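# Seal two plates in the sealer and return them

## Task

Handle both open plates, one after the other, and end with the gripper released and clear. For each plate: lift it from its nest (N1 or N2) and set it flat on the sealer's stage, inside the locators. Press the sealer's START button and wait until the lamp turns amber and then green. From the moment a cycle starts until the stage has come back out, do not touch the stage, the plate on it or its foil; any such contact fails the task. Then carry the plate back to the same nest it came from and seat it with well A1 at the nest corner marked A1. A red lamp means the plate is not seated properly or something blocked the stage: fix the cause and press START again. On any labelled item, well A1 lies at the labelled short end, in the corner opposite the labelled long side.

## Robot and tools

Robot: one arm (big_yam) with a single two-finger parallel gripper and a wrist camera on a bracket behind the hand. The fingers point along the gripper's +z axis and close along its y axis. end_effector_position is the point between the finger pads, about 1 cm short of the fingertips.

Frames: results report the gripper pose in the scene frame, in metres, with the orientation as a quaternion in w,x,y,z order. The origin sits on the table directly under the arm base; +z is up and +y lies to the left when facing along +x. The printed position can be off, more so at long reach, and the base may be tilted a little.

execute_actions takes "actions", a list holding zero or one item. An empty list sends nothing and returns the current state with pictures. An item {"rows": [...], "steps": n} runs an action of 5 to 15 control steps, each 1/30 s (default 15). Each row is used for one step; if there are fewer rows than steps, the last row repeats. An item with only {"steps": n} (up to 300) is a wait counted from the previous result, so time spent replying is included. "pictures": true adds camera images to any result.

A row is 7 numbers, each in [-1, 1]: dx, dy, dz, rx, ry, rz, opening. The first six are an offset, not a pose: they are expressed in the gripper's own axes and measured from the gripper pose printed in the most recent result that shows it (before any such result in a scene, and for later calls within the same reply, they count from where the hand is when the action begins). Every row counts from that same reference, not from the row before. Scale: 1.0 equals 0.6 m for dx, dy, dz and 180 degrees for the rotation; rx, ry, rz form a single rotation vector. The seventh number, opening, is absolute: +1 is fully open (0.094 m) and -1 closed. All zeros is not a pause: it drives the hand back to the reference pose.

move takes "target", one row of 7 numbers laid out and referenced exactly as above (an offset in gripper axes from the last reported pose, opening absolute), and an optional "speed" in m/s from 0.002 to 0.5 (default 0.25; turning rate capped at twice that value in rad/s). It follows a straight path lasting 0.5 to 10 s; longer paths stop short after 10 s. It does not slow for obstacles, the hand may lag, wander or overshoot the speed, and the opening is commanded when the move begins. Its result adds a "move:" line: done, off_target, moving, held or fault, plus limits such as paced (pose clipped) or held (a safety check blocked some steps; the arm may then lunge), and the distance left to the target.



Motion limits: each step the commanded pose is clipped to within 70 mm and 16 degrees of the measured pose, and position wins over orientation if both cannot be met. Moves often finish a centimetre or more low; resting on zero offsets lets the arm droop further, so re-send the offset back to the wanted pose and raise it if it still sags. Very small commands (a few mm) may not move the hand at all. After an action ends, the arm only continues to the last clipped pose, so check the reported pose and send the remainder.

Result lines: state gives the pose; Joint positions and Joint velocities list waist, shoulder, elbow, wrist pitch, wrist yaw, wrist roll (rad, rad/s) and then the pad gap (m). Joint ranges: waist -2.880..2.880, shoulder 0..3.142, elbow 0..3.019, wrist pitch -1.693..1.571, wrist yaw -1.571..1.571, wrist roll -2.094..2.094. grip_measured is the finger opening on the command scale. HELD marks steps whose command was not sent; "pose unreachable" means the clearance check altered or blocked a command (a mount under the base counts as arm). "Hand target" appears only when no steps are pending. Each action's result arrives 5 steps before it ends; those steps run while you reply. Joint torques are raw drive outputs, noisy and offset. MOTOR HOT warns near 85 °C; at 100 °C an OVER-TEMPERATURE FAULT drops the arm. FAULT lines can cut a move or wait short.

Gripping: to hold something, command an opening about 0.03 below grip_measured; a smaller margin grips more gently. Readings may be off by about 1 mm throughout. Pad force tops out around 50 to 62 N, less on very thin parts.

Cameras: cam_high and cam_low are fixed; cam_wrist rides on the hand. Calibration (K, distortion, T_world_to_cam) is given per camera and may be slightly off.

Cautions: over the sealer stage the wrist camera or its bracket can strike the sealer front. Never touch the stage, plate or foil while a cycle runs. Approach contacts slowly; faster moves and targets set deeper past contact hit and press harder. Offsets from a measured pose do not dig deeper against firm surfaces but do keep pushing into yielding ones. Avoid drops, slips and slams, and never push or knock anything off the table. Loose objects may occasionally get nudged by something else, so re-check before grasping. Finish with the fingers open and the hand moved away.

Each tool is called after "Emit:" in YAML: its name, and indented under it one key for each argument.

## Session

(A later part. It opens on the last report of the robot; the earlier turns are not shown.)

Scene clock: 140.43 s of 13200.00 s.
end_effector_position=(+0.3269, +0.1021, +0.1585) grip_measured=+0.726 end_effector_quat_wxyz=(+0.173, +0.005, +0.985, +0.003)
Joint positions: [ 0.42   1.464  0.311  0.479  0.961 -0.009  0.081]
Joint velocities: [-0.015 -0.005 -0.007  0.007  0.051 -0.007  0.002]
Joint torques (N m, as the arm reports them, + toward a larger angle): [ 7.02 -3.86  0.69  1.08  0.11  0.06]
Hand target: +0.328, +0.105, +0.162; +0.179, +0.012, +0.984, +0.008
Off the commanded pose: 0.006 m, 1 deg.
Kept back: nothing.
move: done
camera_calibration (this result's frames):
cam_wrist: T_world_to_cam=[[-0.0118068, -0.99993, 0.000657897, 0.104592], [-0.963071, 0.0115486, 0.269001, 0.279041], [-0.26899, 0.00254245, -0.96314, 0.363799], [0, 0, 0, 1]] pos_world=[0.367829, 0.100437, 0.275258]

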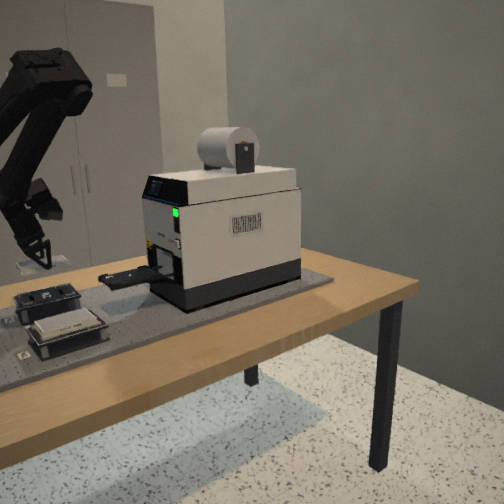

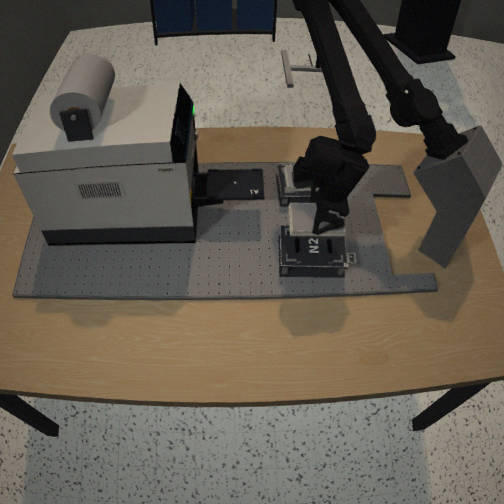

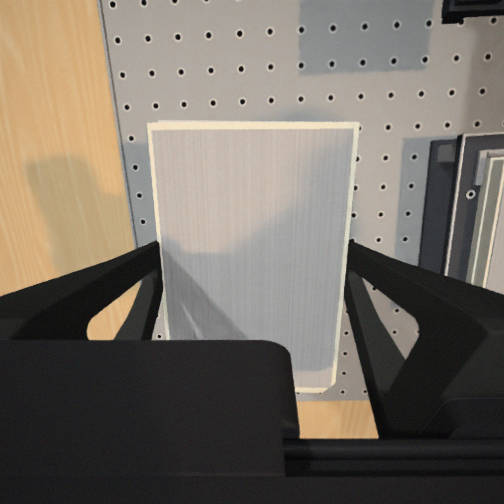

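Target (0.325, 0.1075, 0.084).

Emit:
move:
  target: [0.045,0.010,0.116,-0.002,-0.003,0.011,0.71]
  speed: 0.08

Emit:
zoom_image:
  camera: "cam_wrist"
  region: [120,60,390,260]

Scene clock: 141.93 s of 13200.00 s.
end_effector_position=(+0.3228, +0.1152, +0.0900) grip_measured=+0.726 end_effector_quat_wxyz=(+0.176, +0.019, +0.984, +0.017)
Joint positions: [ 0.252  1.778  0.345  0.882  0.801 -0.134  0.081]
Joint velocities: [ 0.005  0.005 -0.017 -0.002 -0.022 -0.007  0.   ]
Joint torques (N m, as the arm reports them, + toward a larger angle): [ 5.56 -4.55 -1.5   1.18 -0.16 -0.18]
Hand target: +0.326, +0.110, +0.085; +0.176, +0.023, +0.984, +0.010
Off the commanded pose: 0.009 m, 1 deg.
Kept back: nothing.
move: done
camera_calibration (this result's frames):
cam_wrist: T_world_to_cam=[[-0.0331228, -0.998956, -0.0314529, 0.127383], [-0.964148, 0.0236467, 0.264309, 0.292773], [-0.26329, 0.03908, -0.963925, 0.290713], [0, 0, 0, 1]] pos_world=[0.363038, 0.108966, 0.20685]

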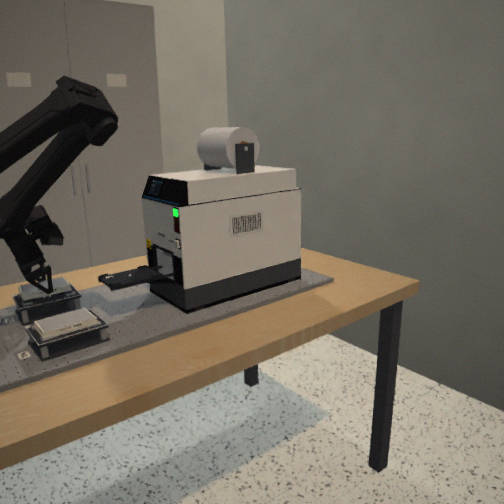

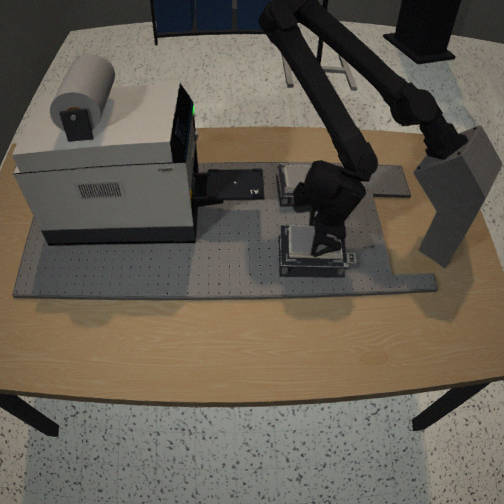

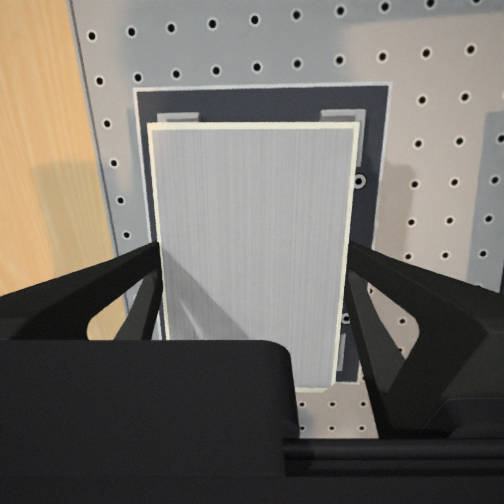

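Region (120, 60, 390, 260) of cam_wrist's 504x504 image, scaled by 1.867, with more detail than that image has; it fills the top 373 rows of this view, and the rest is white.

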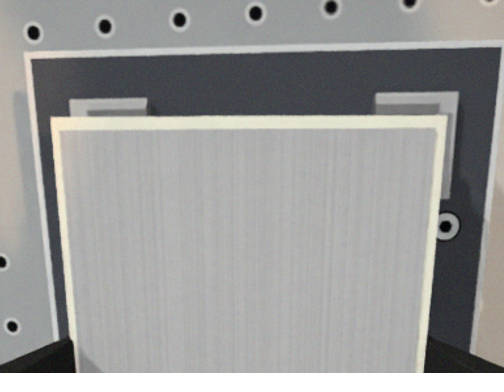

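Emit:
move:
  target: [-0.002,-0.016,0.016,0.008,-0.001,-0.005,0.71]
  speed: 0.015

Emit:
zoom_image:
  camera: "cam_wrist"
  region: [120,60,390,260]

Scene clock: 143.33 s of 13200.00 s.
end_effector_position=(+0.3259, +0.1107, +0.0880) grip_measured=+0.726 end_effector_quat_wxyz=(+0.179, +0.011, +0.984, +0.011)
Joint positions: [ 0.238  1.778  0.345  0.902  0.796 -0.172  0.081]
Joint velocities: [-0.015  0.005 -0.012  0.007 -0.022  0.022  0.   ]
Joint torques (N m, as the arm reports them, + toward a larger angle): [ 5.62 -4.4  -1.55  1.14 -0.16 -0.18]
Hand target: +0.327, +0.106, +0.081; +0.176, +0.013, +0.984, +0.003
Off the commanded pose: 0.009 m, 1 deg.
Kept back: nothing.
move: done
camera_calibration (this result's frames):
cam_wrist: T_world_to_cam=[[-0.0195585, -0.999664, -0.0170188, 0.117318], [-0.966421, 0.0145404, 0.256553, 0.298832], [-0.25622, 0.0214652, -0.96638, 0.289653], [0, 0, 0, 1]] pos_world=[0.365306, 0.106716, 0.205245]

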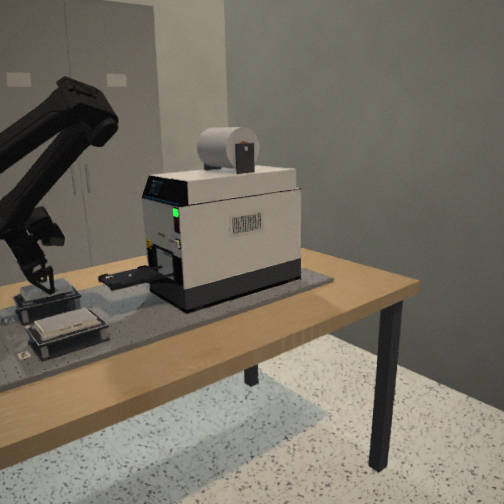

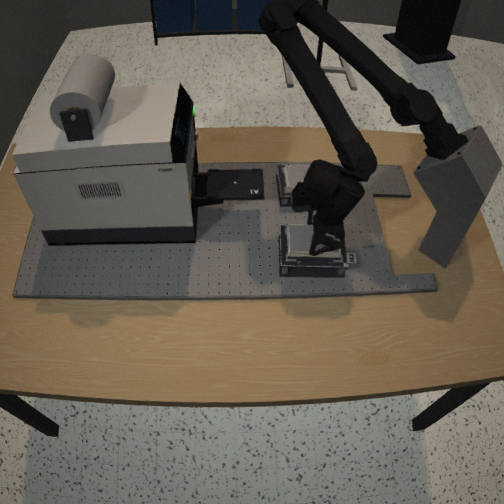

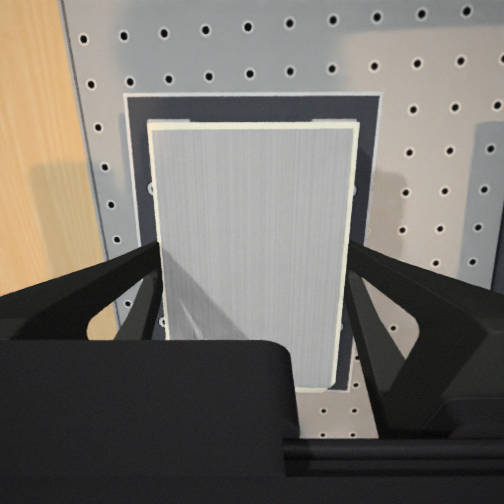

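Region (120, 60, 390, 260) of cam_wrist's 504x504 image, scaled by 1.867, with more detail than that image has; it fills the top 373 rows of this view, and the rest is white.

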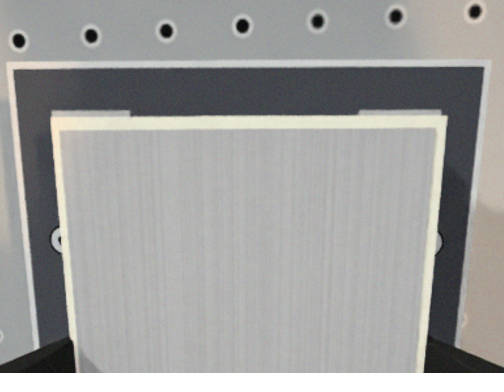

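Emit:
move:
  target: [0.010,-0.007,0.016,0.005,0.002,0.001,0.71]
  speed: 0.012

Emit:
zoom_image:
  camera: "cam_wrist"
  region: [120,60,390,260]

Scene clock: 144.80 s of 13200.00 s.
end_effector_position=(+0.3224, +0.1118, +0.0837) grip_measured=+0.726 end_effector_quat_wxyz=(+0.178, +0.010, +0.984, +0.011)
Joint positions: [ 0.231  1.803  0.345  0.928  0.79  -0.175  0.081]
Joint velocities: [-0.005 -0.005 -0.002  0.002  0.081 -0.037 -0.   ]
Joint torques (N m, as the arm reports them, + toward a larger angle): [ 5.45 -4.33 -1.72  1.08 -0.16 -0.15]
Hand target: +0.324, +0.107, +0.077; +0.176, +0.014, +0.984, +0.004
Off the commanded pose: 0.009 m, 1 deg.
Kept back: nothing.
move: done
camera_calibration (this result's frames):
cam_wrist: T_world_to_cam=[[-0.0183116, -0.999685, -0.0171509, 0.117883], [-0.965895, 0.0132561, 0.258595, 0.296293], [-0.258286, 0.0213013, -0.965834, 0.285237], [0, 0, 0, 1]] pos_world=[0.362019, 0.107842, 0.200893]

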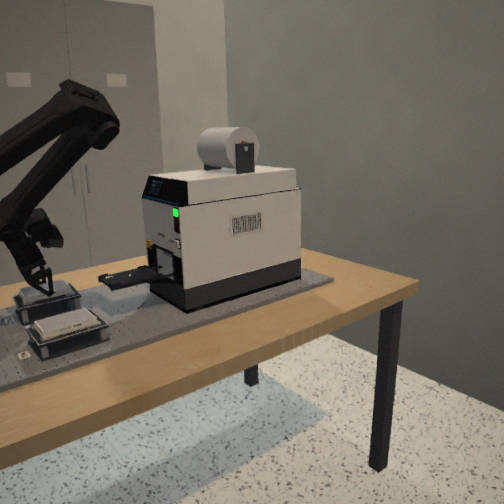

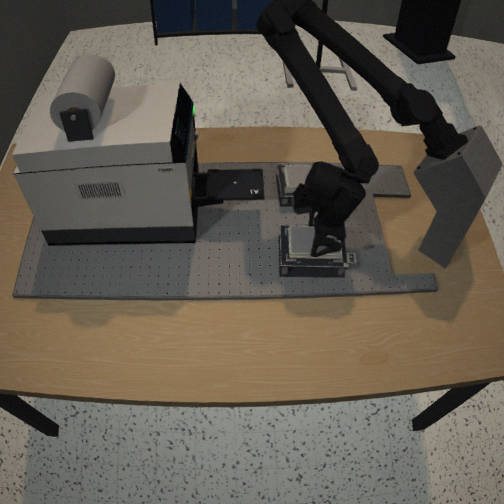

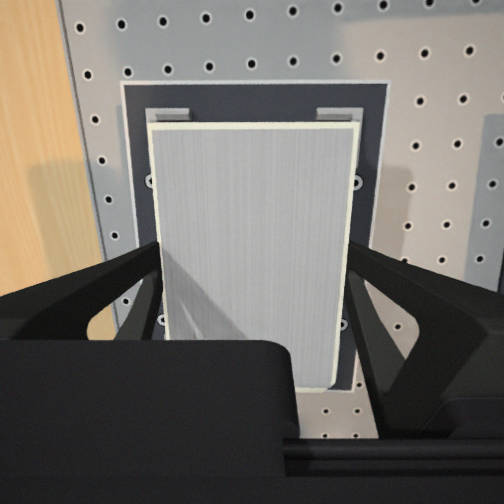

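Region (120, 60, 390, 260) of cam_wrist's 504x504 image, scaled by 1.867, with more detail than that image has; it fills the top 373 rows of this view, and the rest is white.

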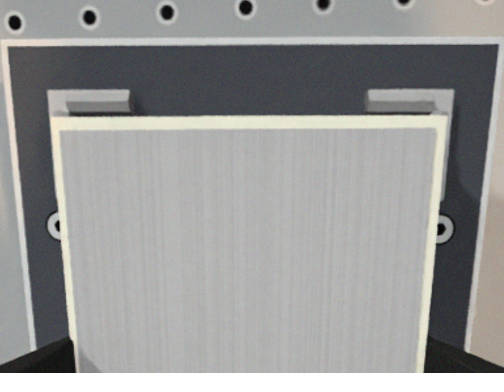

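Emit:
move:
  target: [-0.001,-0.0105,0.013,0.005,0.001,0.002,0.71]
  speed: 0.01

Emit:
zoom_image:
  camera: "cam_wrist"
  region: [120,60,390,260]

Scene clock: 148.03 s of 13200.00 s.
end_effector_position=(+0.3224, +0.1118, +0.0831) grip_measured=+0.726 end_effector_quat_wxyz=(+0.178, +0.009, +0.984, +0.013)
Joint positions: [ 0.228  1.803  0.345  0.928  0.784 -0.178  0.081]
Joint velocities: [-0.005  0.005 -0.007 -0.027  0.007 -0.051  0.   ]
Joint torques (N m, as the arm reports them, + toward a larger angle): [ 5.18 -4.77 -1.65  1.03 -0.12 -0.17]
Hand target: +0.325, +0.106, +0.077; +0.176, +0.014, +0.984, +0.004
Off the commanded pose: 0.010 m, 1 deg.
Kept back: nothing.
move: done
camera_calibration (this result's frames):
cam_wrist: T_world_to_cam=[[-0.0159196, -0.999671, -0.02011, 0.117384], [-0.96583, 0.010171, 0.258977, 0.296786], [-0.258687, 0.0235457, -0.965674, 0.284498], [0, 0, 0, 1]] pos_world=[0.362109, 0.107628, 0.200232]

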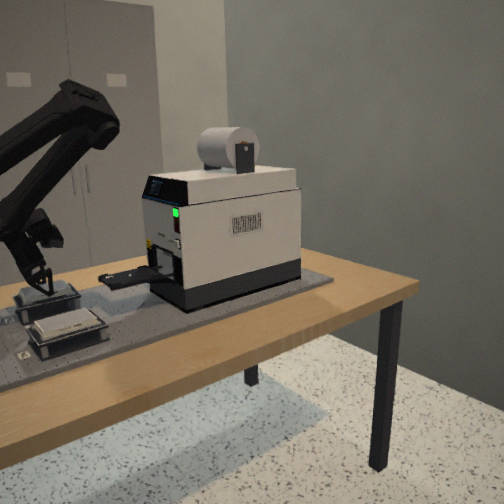

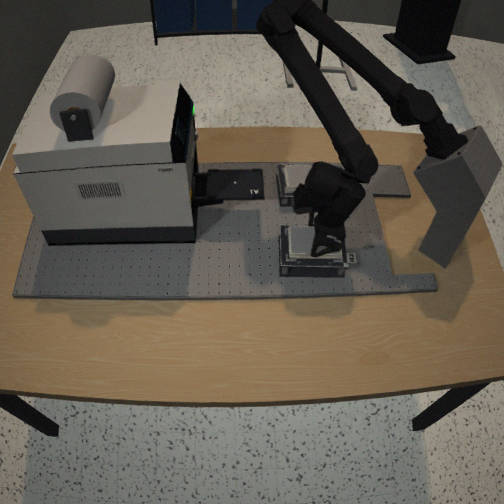

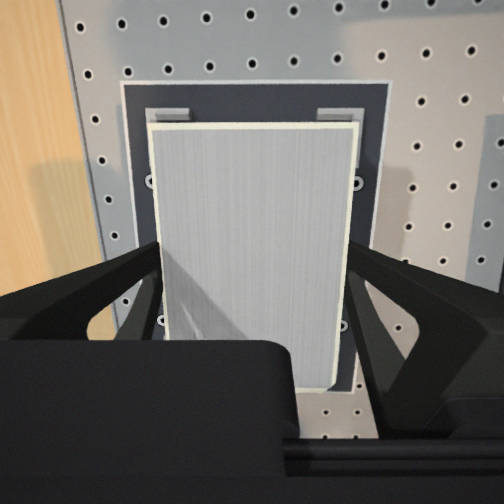

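Region (120, 60, 390, 260) of cam_wrist's 504x504 image, scaled by 1.867, with more detail than that image has; it fills the top 373 rows of this view, and the rest is white.

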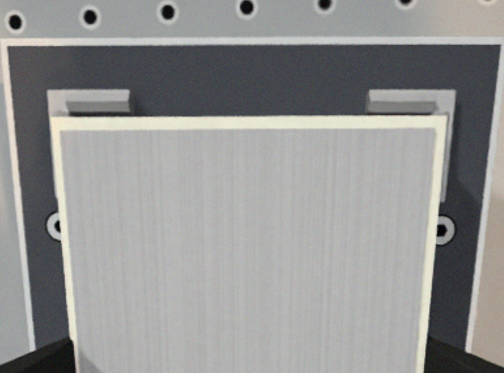

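Emit:
move:
  target: [-0.006,-0.013,0.015,0.007,0,0.004,0.71]
  speed: 0.012

Emit:
zoom_image:
  camera: "cam_wrist"
  region: [120,60,390,260]

Scene clock: 149.53 s of 13200.00 s.
end_effector_position=(+0.3247, +0.1120, +0.0822) grip_measured=+0.726 end_effector_quat_wxyz=(+0.179, +0.011, +0.984, +0.013)
Joint positions: [ 0.225  1.803  0.349  0.928  0.781 -0.178  0.081]
Joint velocities: [-0.015 -0.005 -0.002 -0.007 -0.066 -0.022 -0.   ]
Joint torques (N m, as the arm reports them, + toward a larger angle): [ 5.   -5.02 -1.68  0.96 -0.1  -0.18]
Hand target: +0.329, +0.104, +0.076; +0.177, +0.017, +0.984, +0.003
Off the commanded pose: 0.011 m, 1 deg.
Kept back: nothing.
move: off_target
camera_calibration (this result's frames):
cam_wrist: T_world_to_cam=[[-0.0192556, -0.999586, -0.0213896, 0.118699], [-0.966339, 0.0131171, 0.256939, 0.299191], [-0.256552, 0.0256171, -0.966191, 0.283368], [0, 0, 0, 1]] pos_world=[0.364104, 0.107467, 0.199452]

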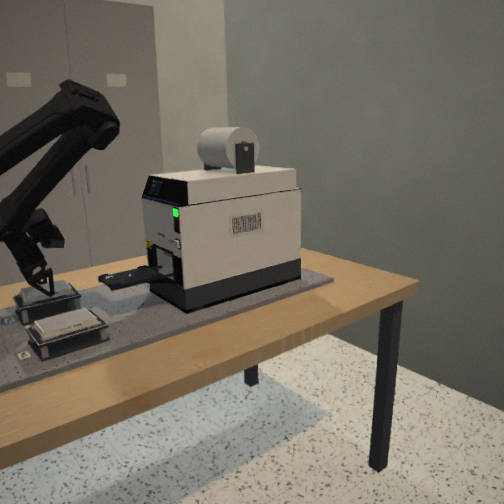

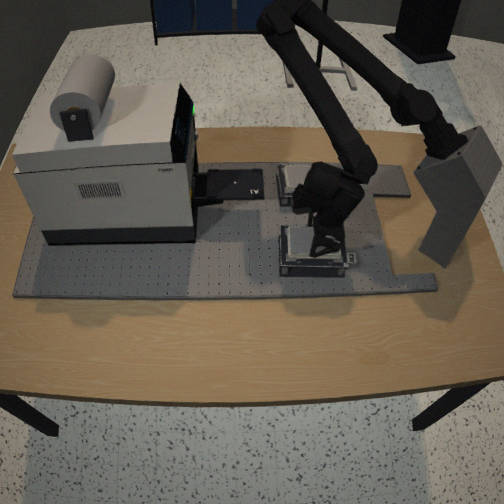

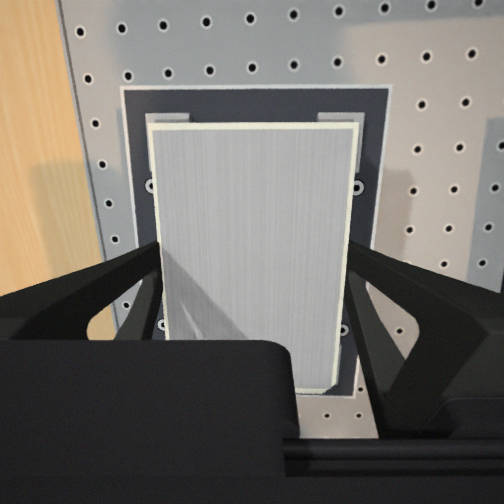

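Region (120, 60, 390, 260) of cam_wrist's 504x504 image, scaled by 1.867, with more detail than that image has; it fills the top 373 rows of this view, and the rest is white.

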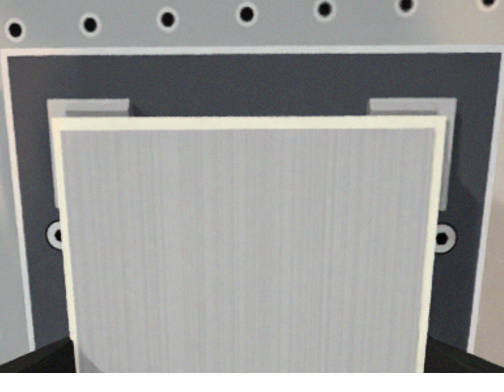

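Emit:
move:
  target: [0.001,-0.017,0.016,0.007,0.001,0.003,0.71]
  speed: 0.012

Emit:
zoom_image:
  camera: "cam_wrist"
  region: [120,60,390,260]

Scene clock: 151.17 s of 13200.00 s.
end_effector_position=(+0.3251, +0.1122, +0.0811) grip_measured=+0.726 end_effector_quat_wxyz=(+0.180, +0.011, +0.984, +0.017)
Joint positions: [ 0.219  1.804  0.349  0.931  0.768 -0.182  0.081]
Joint velocities: [-0.005 -0.005  0.002 -0.012 -0.007  0.066 -0.   ]
Joint torques (N m, as the arm reports them, + toward a larger angle): [ 4.53 -4.69 -1.92  1.32  0.01 -0.21]
Hand target: +0.327, +0.102, +0.073; +0.177, +0.017, +0.984, +0.003
Off the commanded pose: 0.013 m, 2 deg.
Kept back: nothing.
move: off_target
camera_calibration (this result's frames):
cam_wrist: T_world_to_cam=[[-0.0171466, -0.999441, -0.0286938, 0.1188], [-0.966666, 0.00923825, 0.255873, 0.3005], [-0.255465, 0.0321247, -0.966285, 0.281337], [0, 0, 0, 1]] pos_world=[0.364392, 0.106919, 0.19837]

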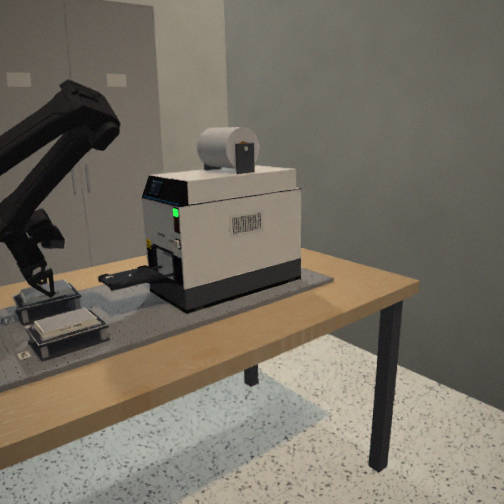

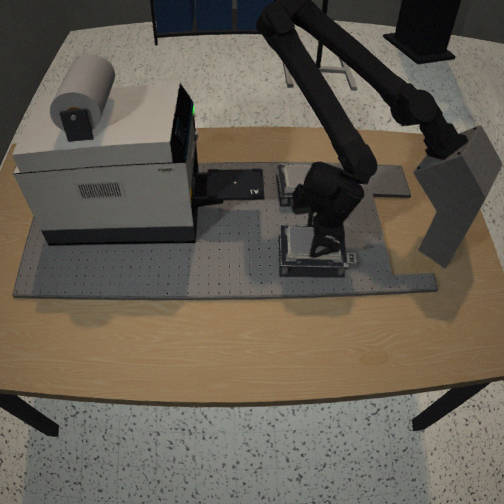

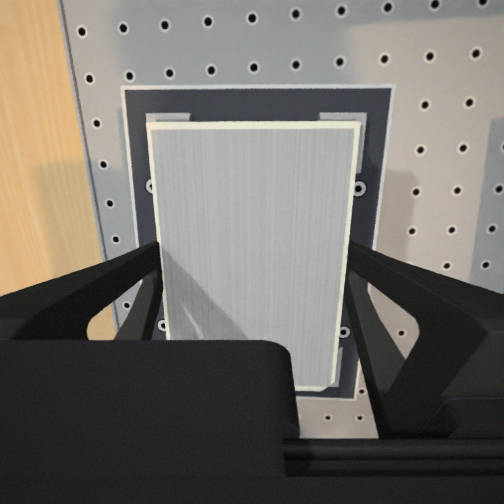

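Region (120, 60, 390, 260) of cam_wrist's 504x504 image, scaled by 1.867, with more detail than that image has; it fills the top 373 rows of this view, and the rest is white.

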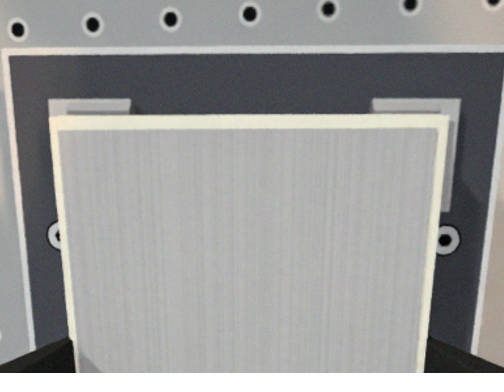

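Emit:
move:
  target: [-0.006,-0.003,-0.018,0.009,0,0.002,0.71]
  speed: 0.02

Scene clock: 153.23 s of 13200.00 s.
end_effector_position=(+0.3274, +0.1056, +0.0866) grip_measured=+0.726 end_effector_quat_wxyz=(+0.178, +0.020, +0.984, -0.003)
Joint positions: [ 0.235  1.78   0.349  0.906  0.824 -0.165  0.081]
Joint velocities: [-0.005 -0.015 -0.007 -0.022 -0.022  0.007 -0.001]
Joint torques (N m, as the arm reports them, + toward a larger angle): [ 8.86 -5.67 -2.94  0.58  0.07  0.03]
Hand target: +0.325, +0.109, +0.092; +0.180, +0.016, +0.984, +0.003
Off the commanded pose: 0.008 m, 1 deg.
Kept back: nothing.
move: done
camera_calibration (this result's frames):
cam_wrist: T_world_to_cam=[[-0.0426262, -0.999064, 0.00738273, 0.11754], [-0.965055, 0.0430852, 0.25848, 0.29703], [-0.258556, 0.00389325, -0.965988, 0.29145], [0, 0, 0, 1]] pos_world=[0.367017, 0.103498, 0.203893]

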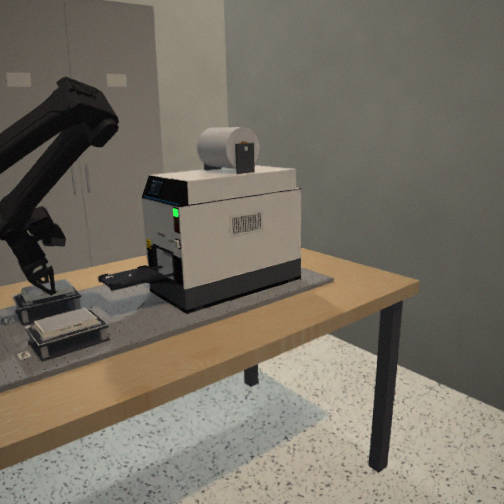

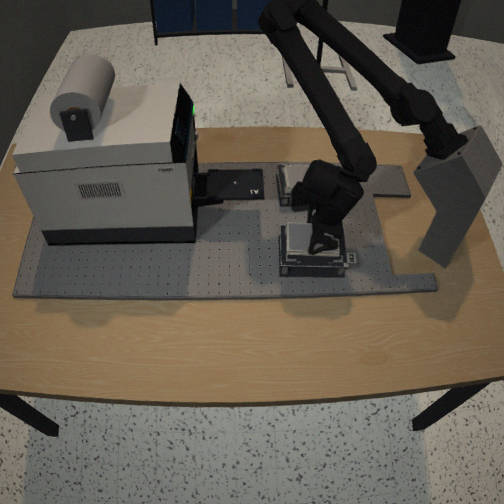

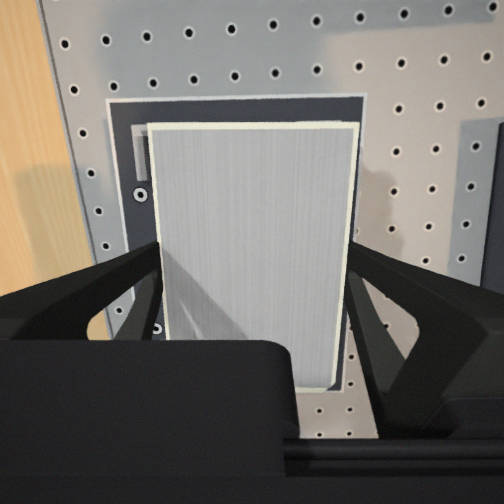

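Target (0.3255, 0.1055, 0.078).

Emit:
move:
  target: [0.008,0,0.0125,-0.004,0.001,-0.004,0.71]
  speed: 0.012

Emit:
zoom_image:
  camera: "cam_wrist"
  region: [120,60,390,260]

Scene clock: 154.43 s of 13200.00 s.
end_effector_position=(+0.3262, +0.1113, +0.0848) grip_measured=+0.726 end_effector_quat_wxyz=(+0.181, +0.011, +0.983, +0.010)
Joint positions: [ 0.232  1.794  0.349  0.921  0.793 -0.179  0.081]
Joint velocities: [-0.015 -0.005 -0.007  0.012 -0.007 -0.095 -0.001]
Joint torques (N m, as the arm reports them, + toward a larger angle): [ 5.45 -4.34 -1.95  1.07 -0.16 -0.16]
Hand target: +0.325, +0.106, +0.078; +0.177, +0.013, +0.984, +0.002
Off the commanded pose: 0.009 m, 1 deg.
Kept back: nothing.
move: done
camera_calibration (this result's frames):
cam_wrist: T_world_to_cam=[[-0.0198405, -0.999695, -0.0146985, 0.117788], [-0.966981, 0.0154511, 0.25438, 0.300191], [-0.254076, 0.0192602, -0.966993, 0.28621], [0, 0, 0, 1]] pos_world=[0.365335, 0.107601, 0.202132]

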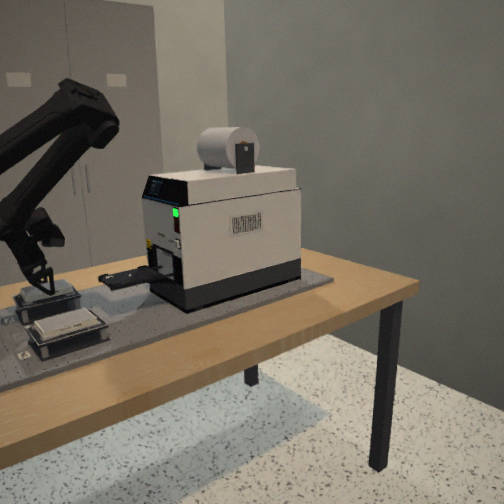

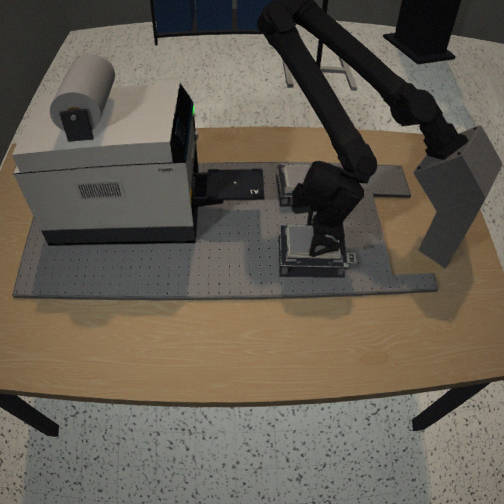

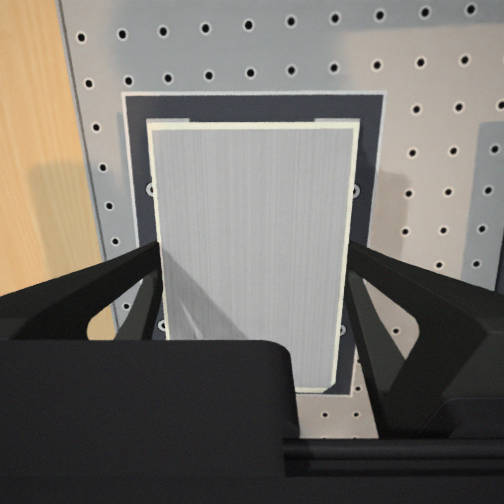

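Region (120, 60, 390, 260) of cam_wrist's 504x504 image, scaled by 1.867, with more detail than that image has; it fills the top 373 rows of this view, and the rest is white.

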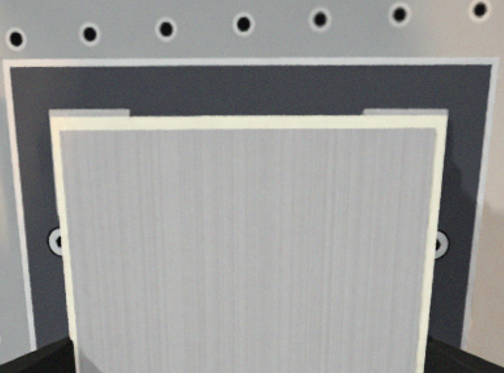

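Emit:
move:
  target: [0.009,-0.012,0.011,0.007,0.003,0,0.71]
  speed: 0.012

Emit:
zoom_image:
  camera: "cam_wrist"
  region: [120,60,390,260]

Scene clock: 158.67 s of 13200.00 s.
end_effector_position=(+0.3256, +0.1110, +0.0835) grip_measured=+0.726 end_effector_quat_wxyz=(+0.181, +0.011, +0.983, +0.009)
Joint positions: [ 0.229  1.802  0.349  0.931  0.793 -0.182  0.081]
Joint velocities: [-0.005 -0.005  0.002 -0.017  0.022  0.007  0.001]
Joint torques (N m, as the arm reports them, + toward a larger angle): [ 5.36 -4.38 -2.18  1.16  0.   -0.17]
Hand target: +0.323, +0.105, +0.077; +0.175, +0.013, +0.984, -0.001
Off the commanded pose: 0.010 m, 1 deg.
Kept back: nothing.
move: done
camera_calibration (this result's frames):
cam_wrist: T_world_to_cam=[[-0.0212253, -0.999695, -0.0126123, 0.117723], [-0.967067, 0.0173289, 0.253933, 0.299727], [-0.253637, 0.0175868, -0.96714, 0.28489], [0, 0, 0, 1]] pos_world=[0.364614, 0.107483, 0.200903]

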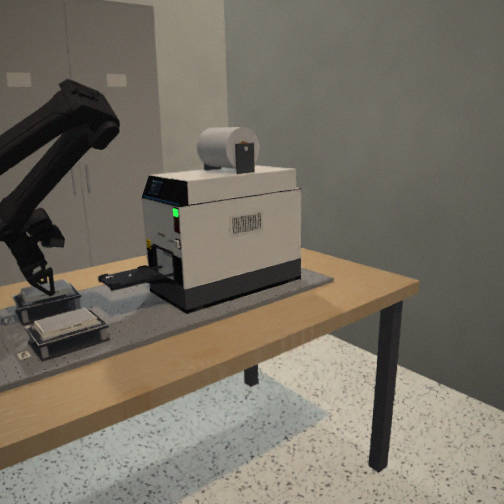

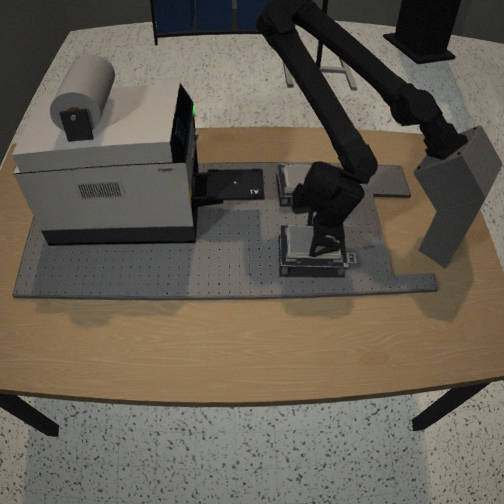

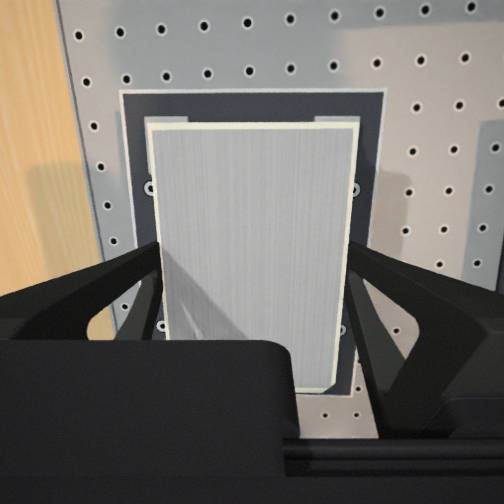

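Region (120, 60, 390, 260) of cam_wrist's 504x504 image, scaled by 1.867, with more detail than that image has; it fills the top 373 rows of this view, and the rest is white.

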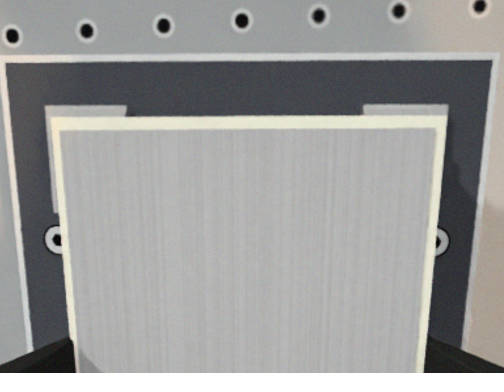

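Centred; needs about 2 mm more −x.

Emit:
move:
  target: [0.0125,-0.009,0.010,0.006,0.004,0.001,0.71]
  speed: 0.012

Emit:
zoom_image:
  camera: "cam_wrist"
  region: [120,60,390,260]

Scene clock: 160.07 s of 13200.00 s.
end_effector_position=(+0.3237, +0.1121, +0.0821) grip_measured=+0.726 end_effector_quat_wxyz=(+0.180, +0.011, +0.984, +0.009)
Joint positions: [ 0.229  1.813  0.349  0.942  0.793 -0.182  0.081]
Joint velocities: [ 0.005 -0.015 -0.022  0.002 -0.066  0.007 -0.001]
Joint torques (N m, as the arm reports them, + toward a larger angle): [ 5.39 -4.36 -2.35  1.1   0.03 -0.09]
Hand target: +0.321, +0.106, +0.075; +0.174, +0.014, +0.985, -0.000
Off the commanded pose: 0.010 m, 1 deg.
Kept back: nothing.
move: done
camera_calibration (this result's frames):
cam_wrist: T_world_to_cam=[[-0.0204057, -0.999714, -0.0124567, 0.118508], [-0.966883, 0.0165622, 0.254681, 0.29821], [-0.254402, 0.0172411, -0.966945, 0.283351], [0, 0, 0, 1]] pos_world=[0.362838, 0.10865, 0.199512]

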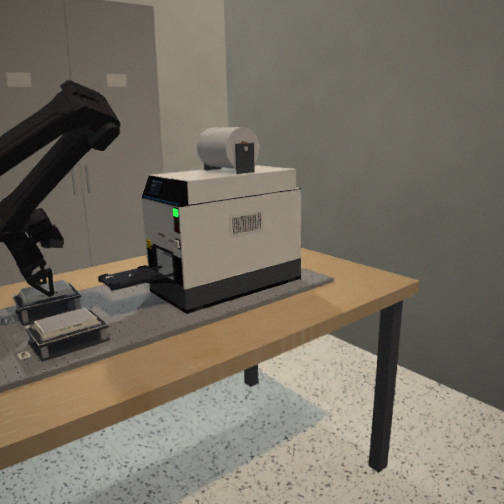

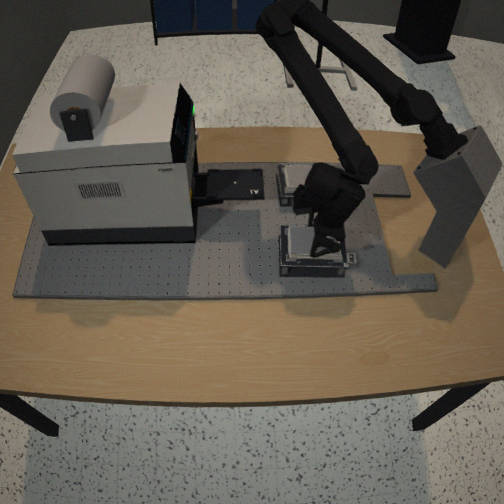

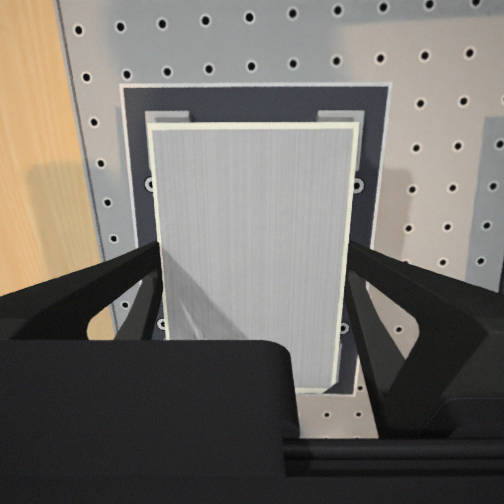

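Region (120, 60, 390, 260) of cam_wrist's 504x504 image, scaled by 1.867, with more detail than that image has; it fills the top 373 rows of this view, and the rest is white.

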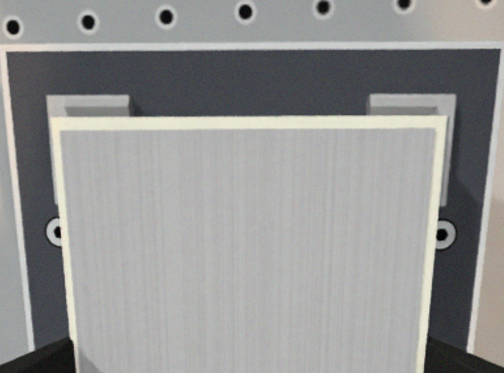

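Emit:
move:
  target: [0.009,-0.014,0.0165,0.008,0.004,0.001,0.71]
  speed: 0.012

Emit:
zoom_image:
  camera: "cam_wrist"
  region: [120,60,390,260]

Scene clock: 161.70 s of 13200.00 s.
end_effector_position=(+0.3236, +0.1120, +0.0793) grip_measured=+0.726 end_effector_quat_wxyz=(+0.180, +0.012, +0.984, +0.009)
Joint positions: [ 0.222  1.823  0.352  0.951  0.787 -0.183  0.081]
Joint velocities: [-0.005 -0.005 -0.007  0.002 -0.007 -0.007  0.001]
Joint torques (N m, as the arm reports them, + toward a larger angle): [ 5.08 -4.47 -2.15  1.1   0.06 -0.19]
Hand target: +0.322, +0.104, +0.071; +0.173, +0.014, +0.985, -0.003
Off the commanded pose: 0.012 m, 2 deg.
Kept back: nothing.
move: off_target
camera_calibration (this result's frames):
cam_wrist: T_world_to_cam=[[-0.0236308, -0.999633, -0.0132198, 0.119437], [-0.966614, 0.0194714, 0.255495, 0.298382], [-0.255144, 0.018816, -0.96672, 0.280644], [0, 0, 0, 1]] pos_world=[0.362847, 0.108302, 0.196648]

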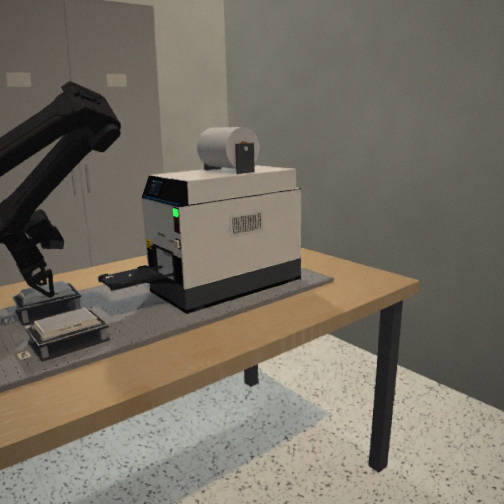

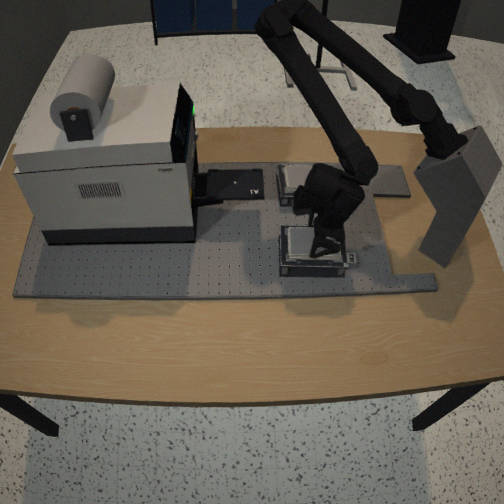

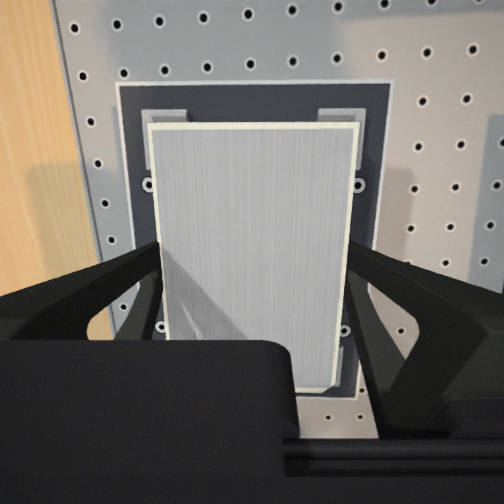

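Region (120, 60, 390, 260) of cam_wrist's 504x504 image, scaled by 1.867, with more detail than that image has; it fills the top 373 rows of this view, and the rest is white.

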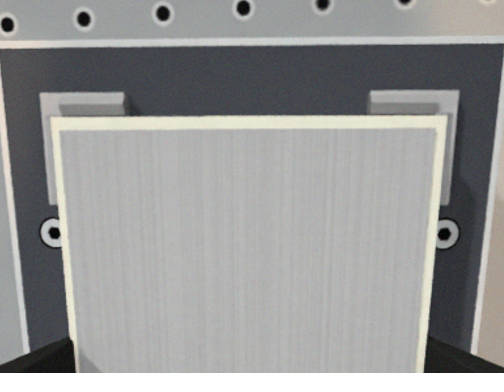

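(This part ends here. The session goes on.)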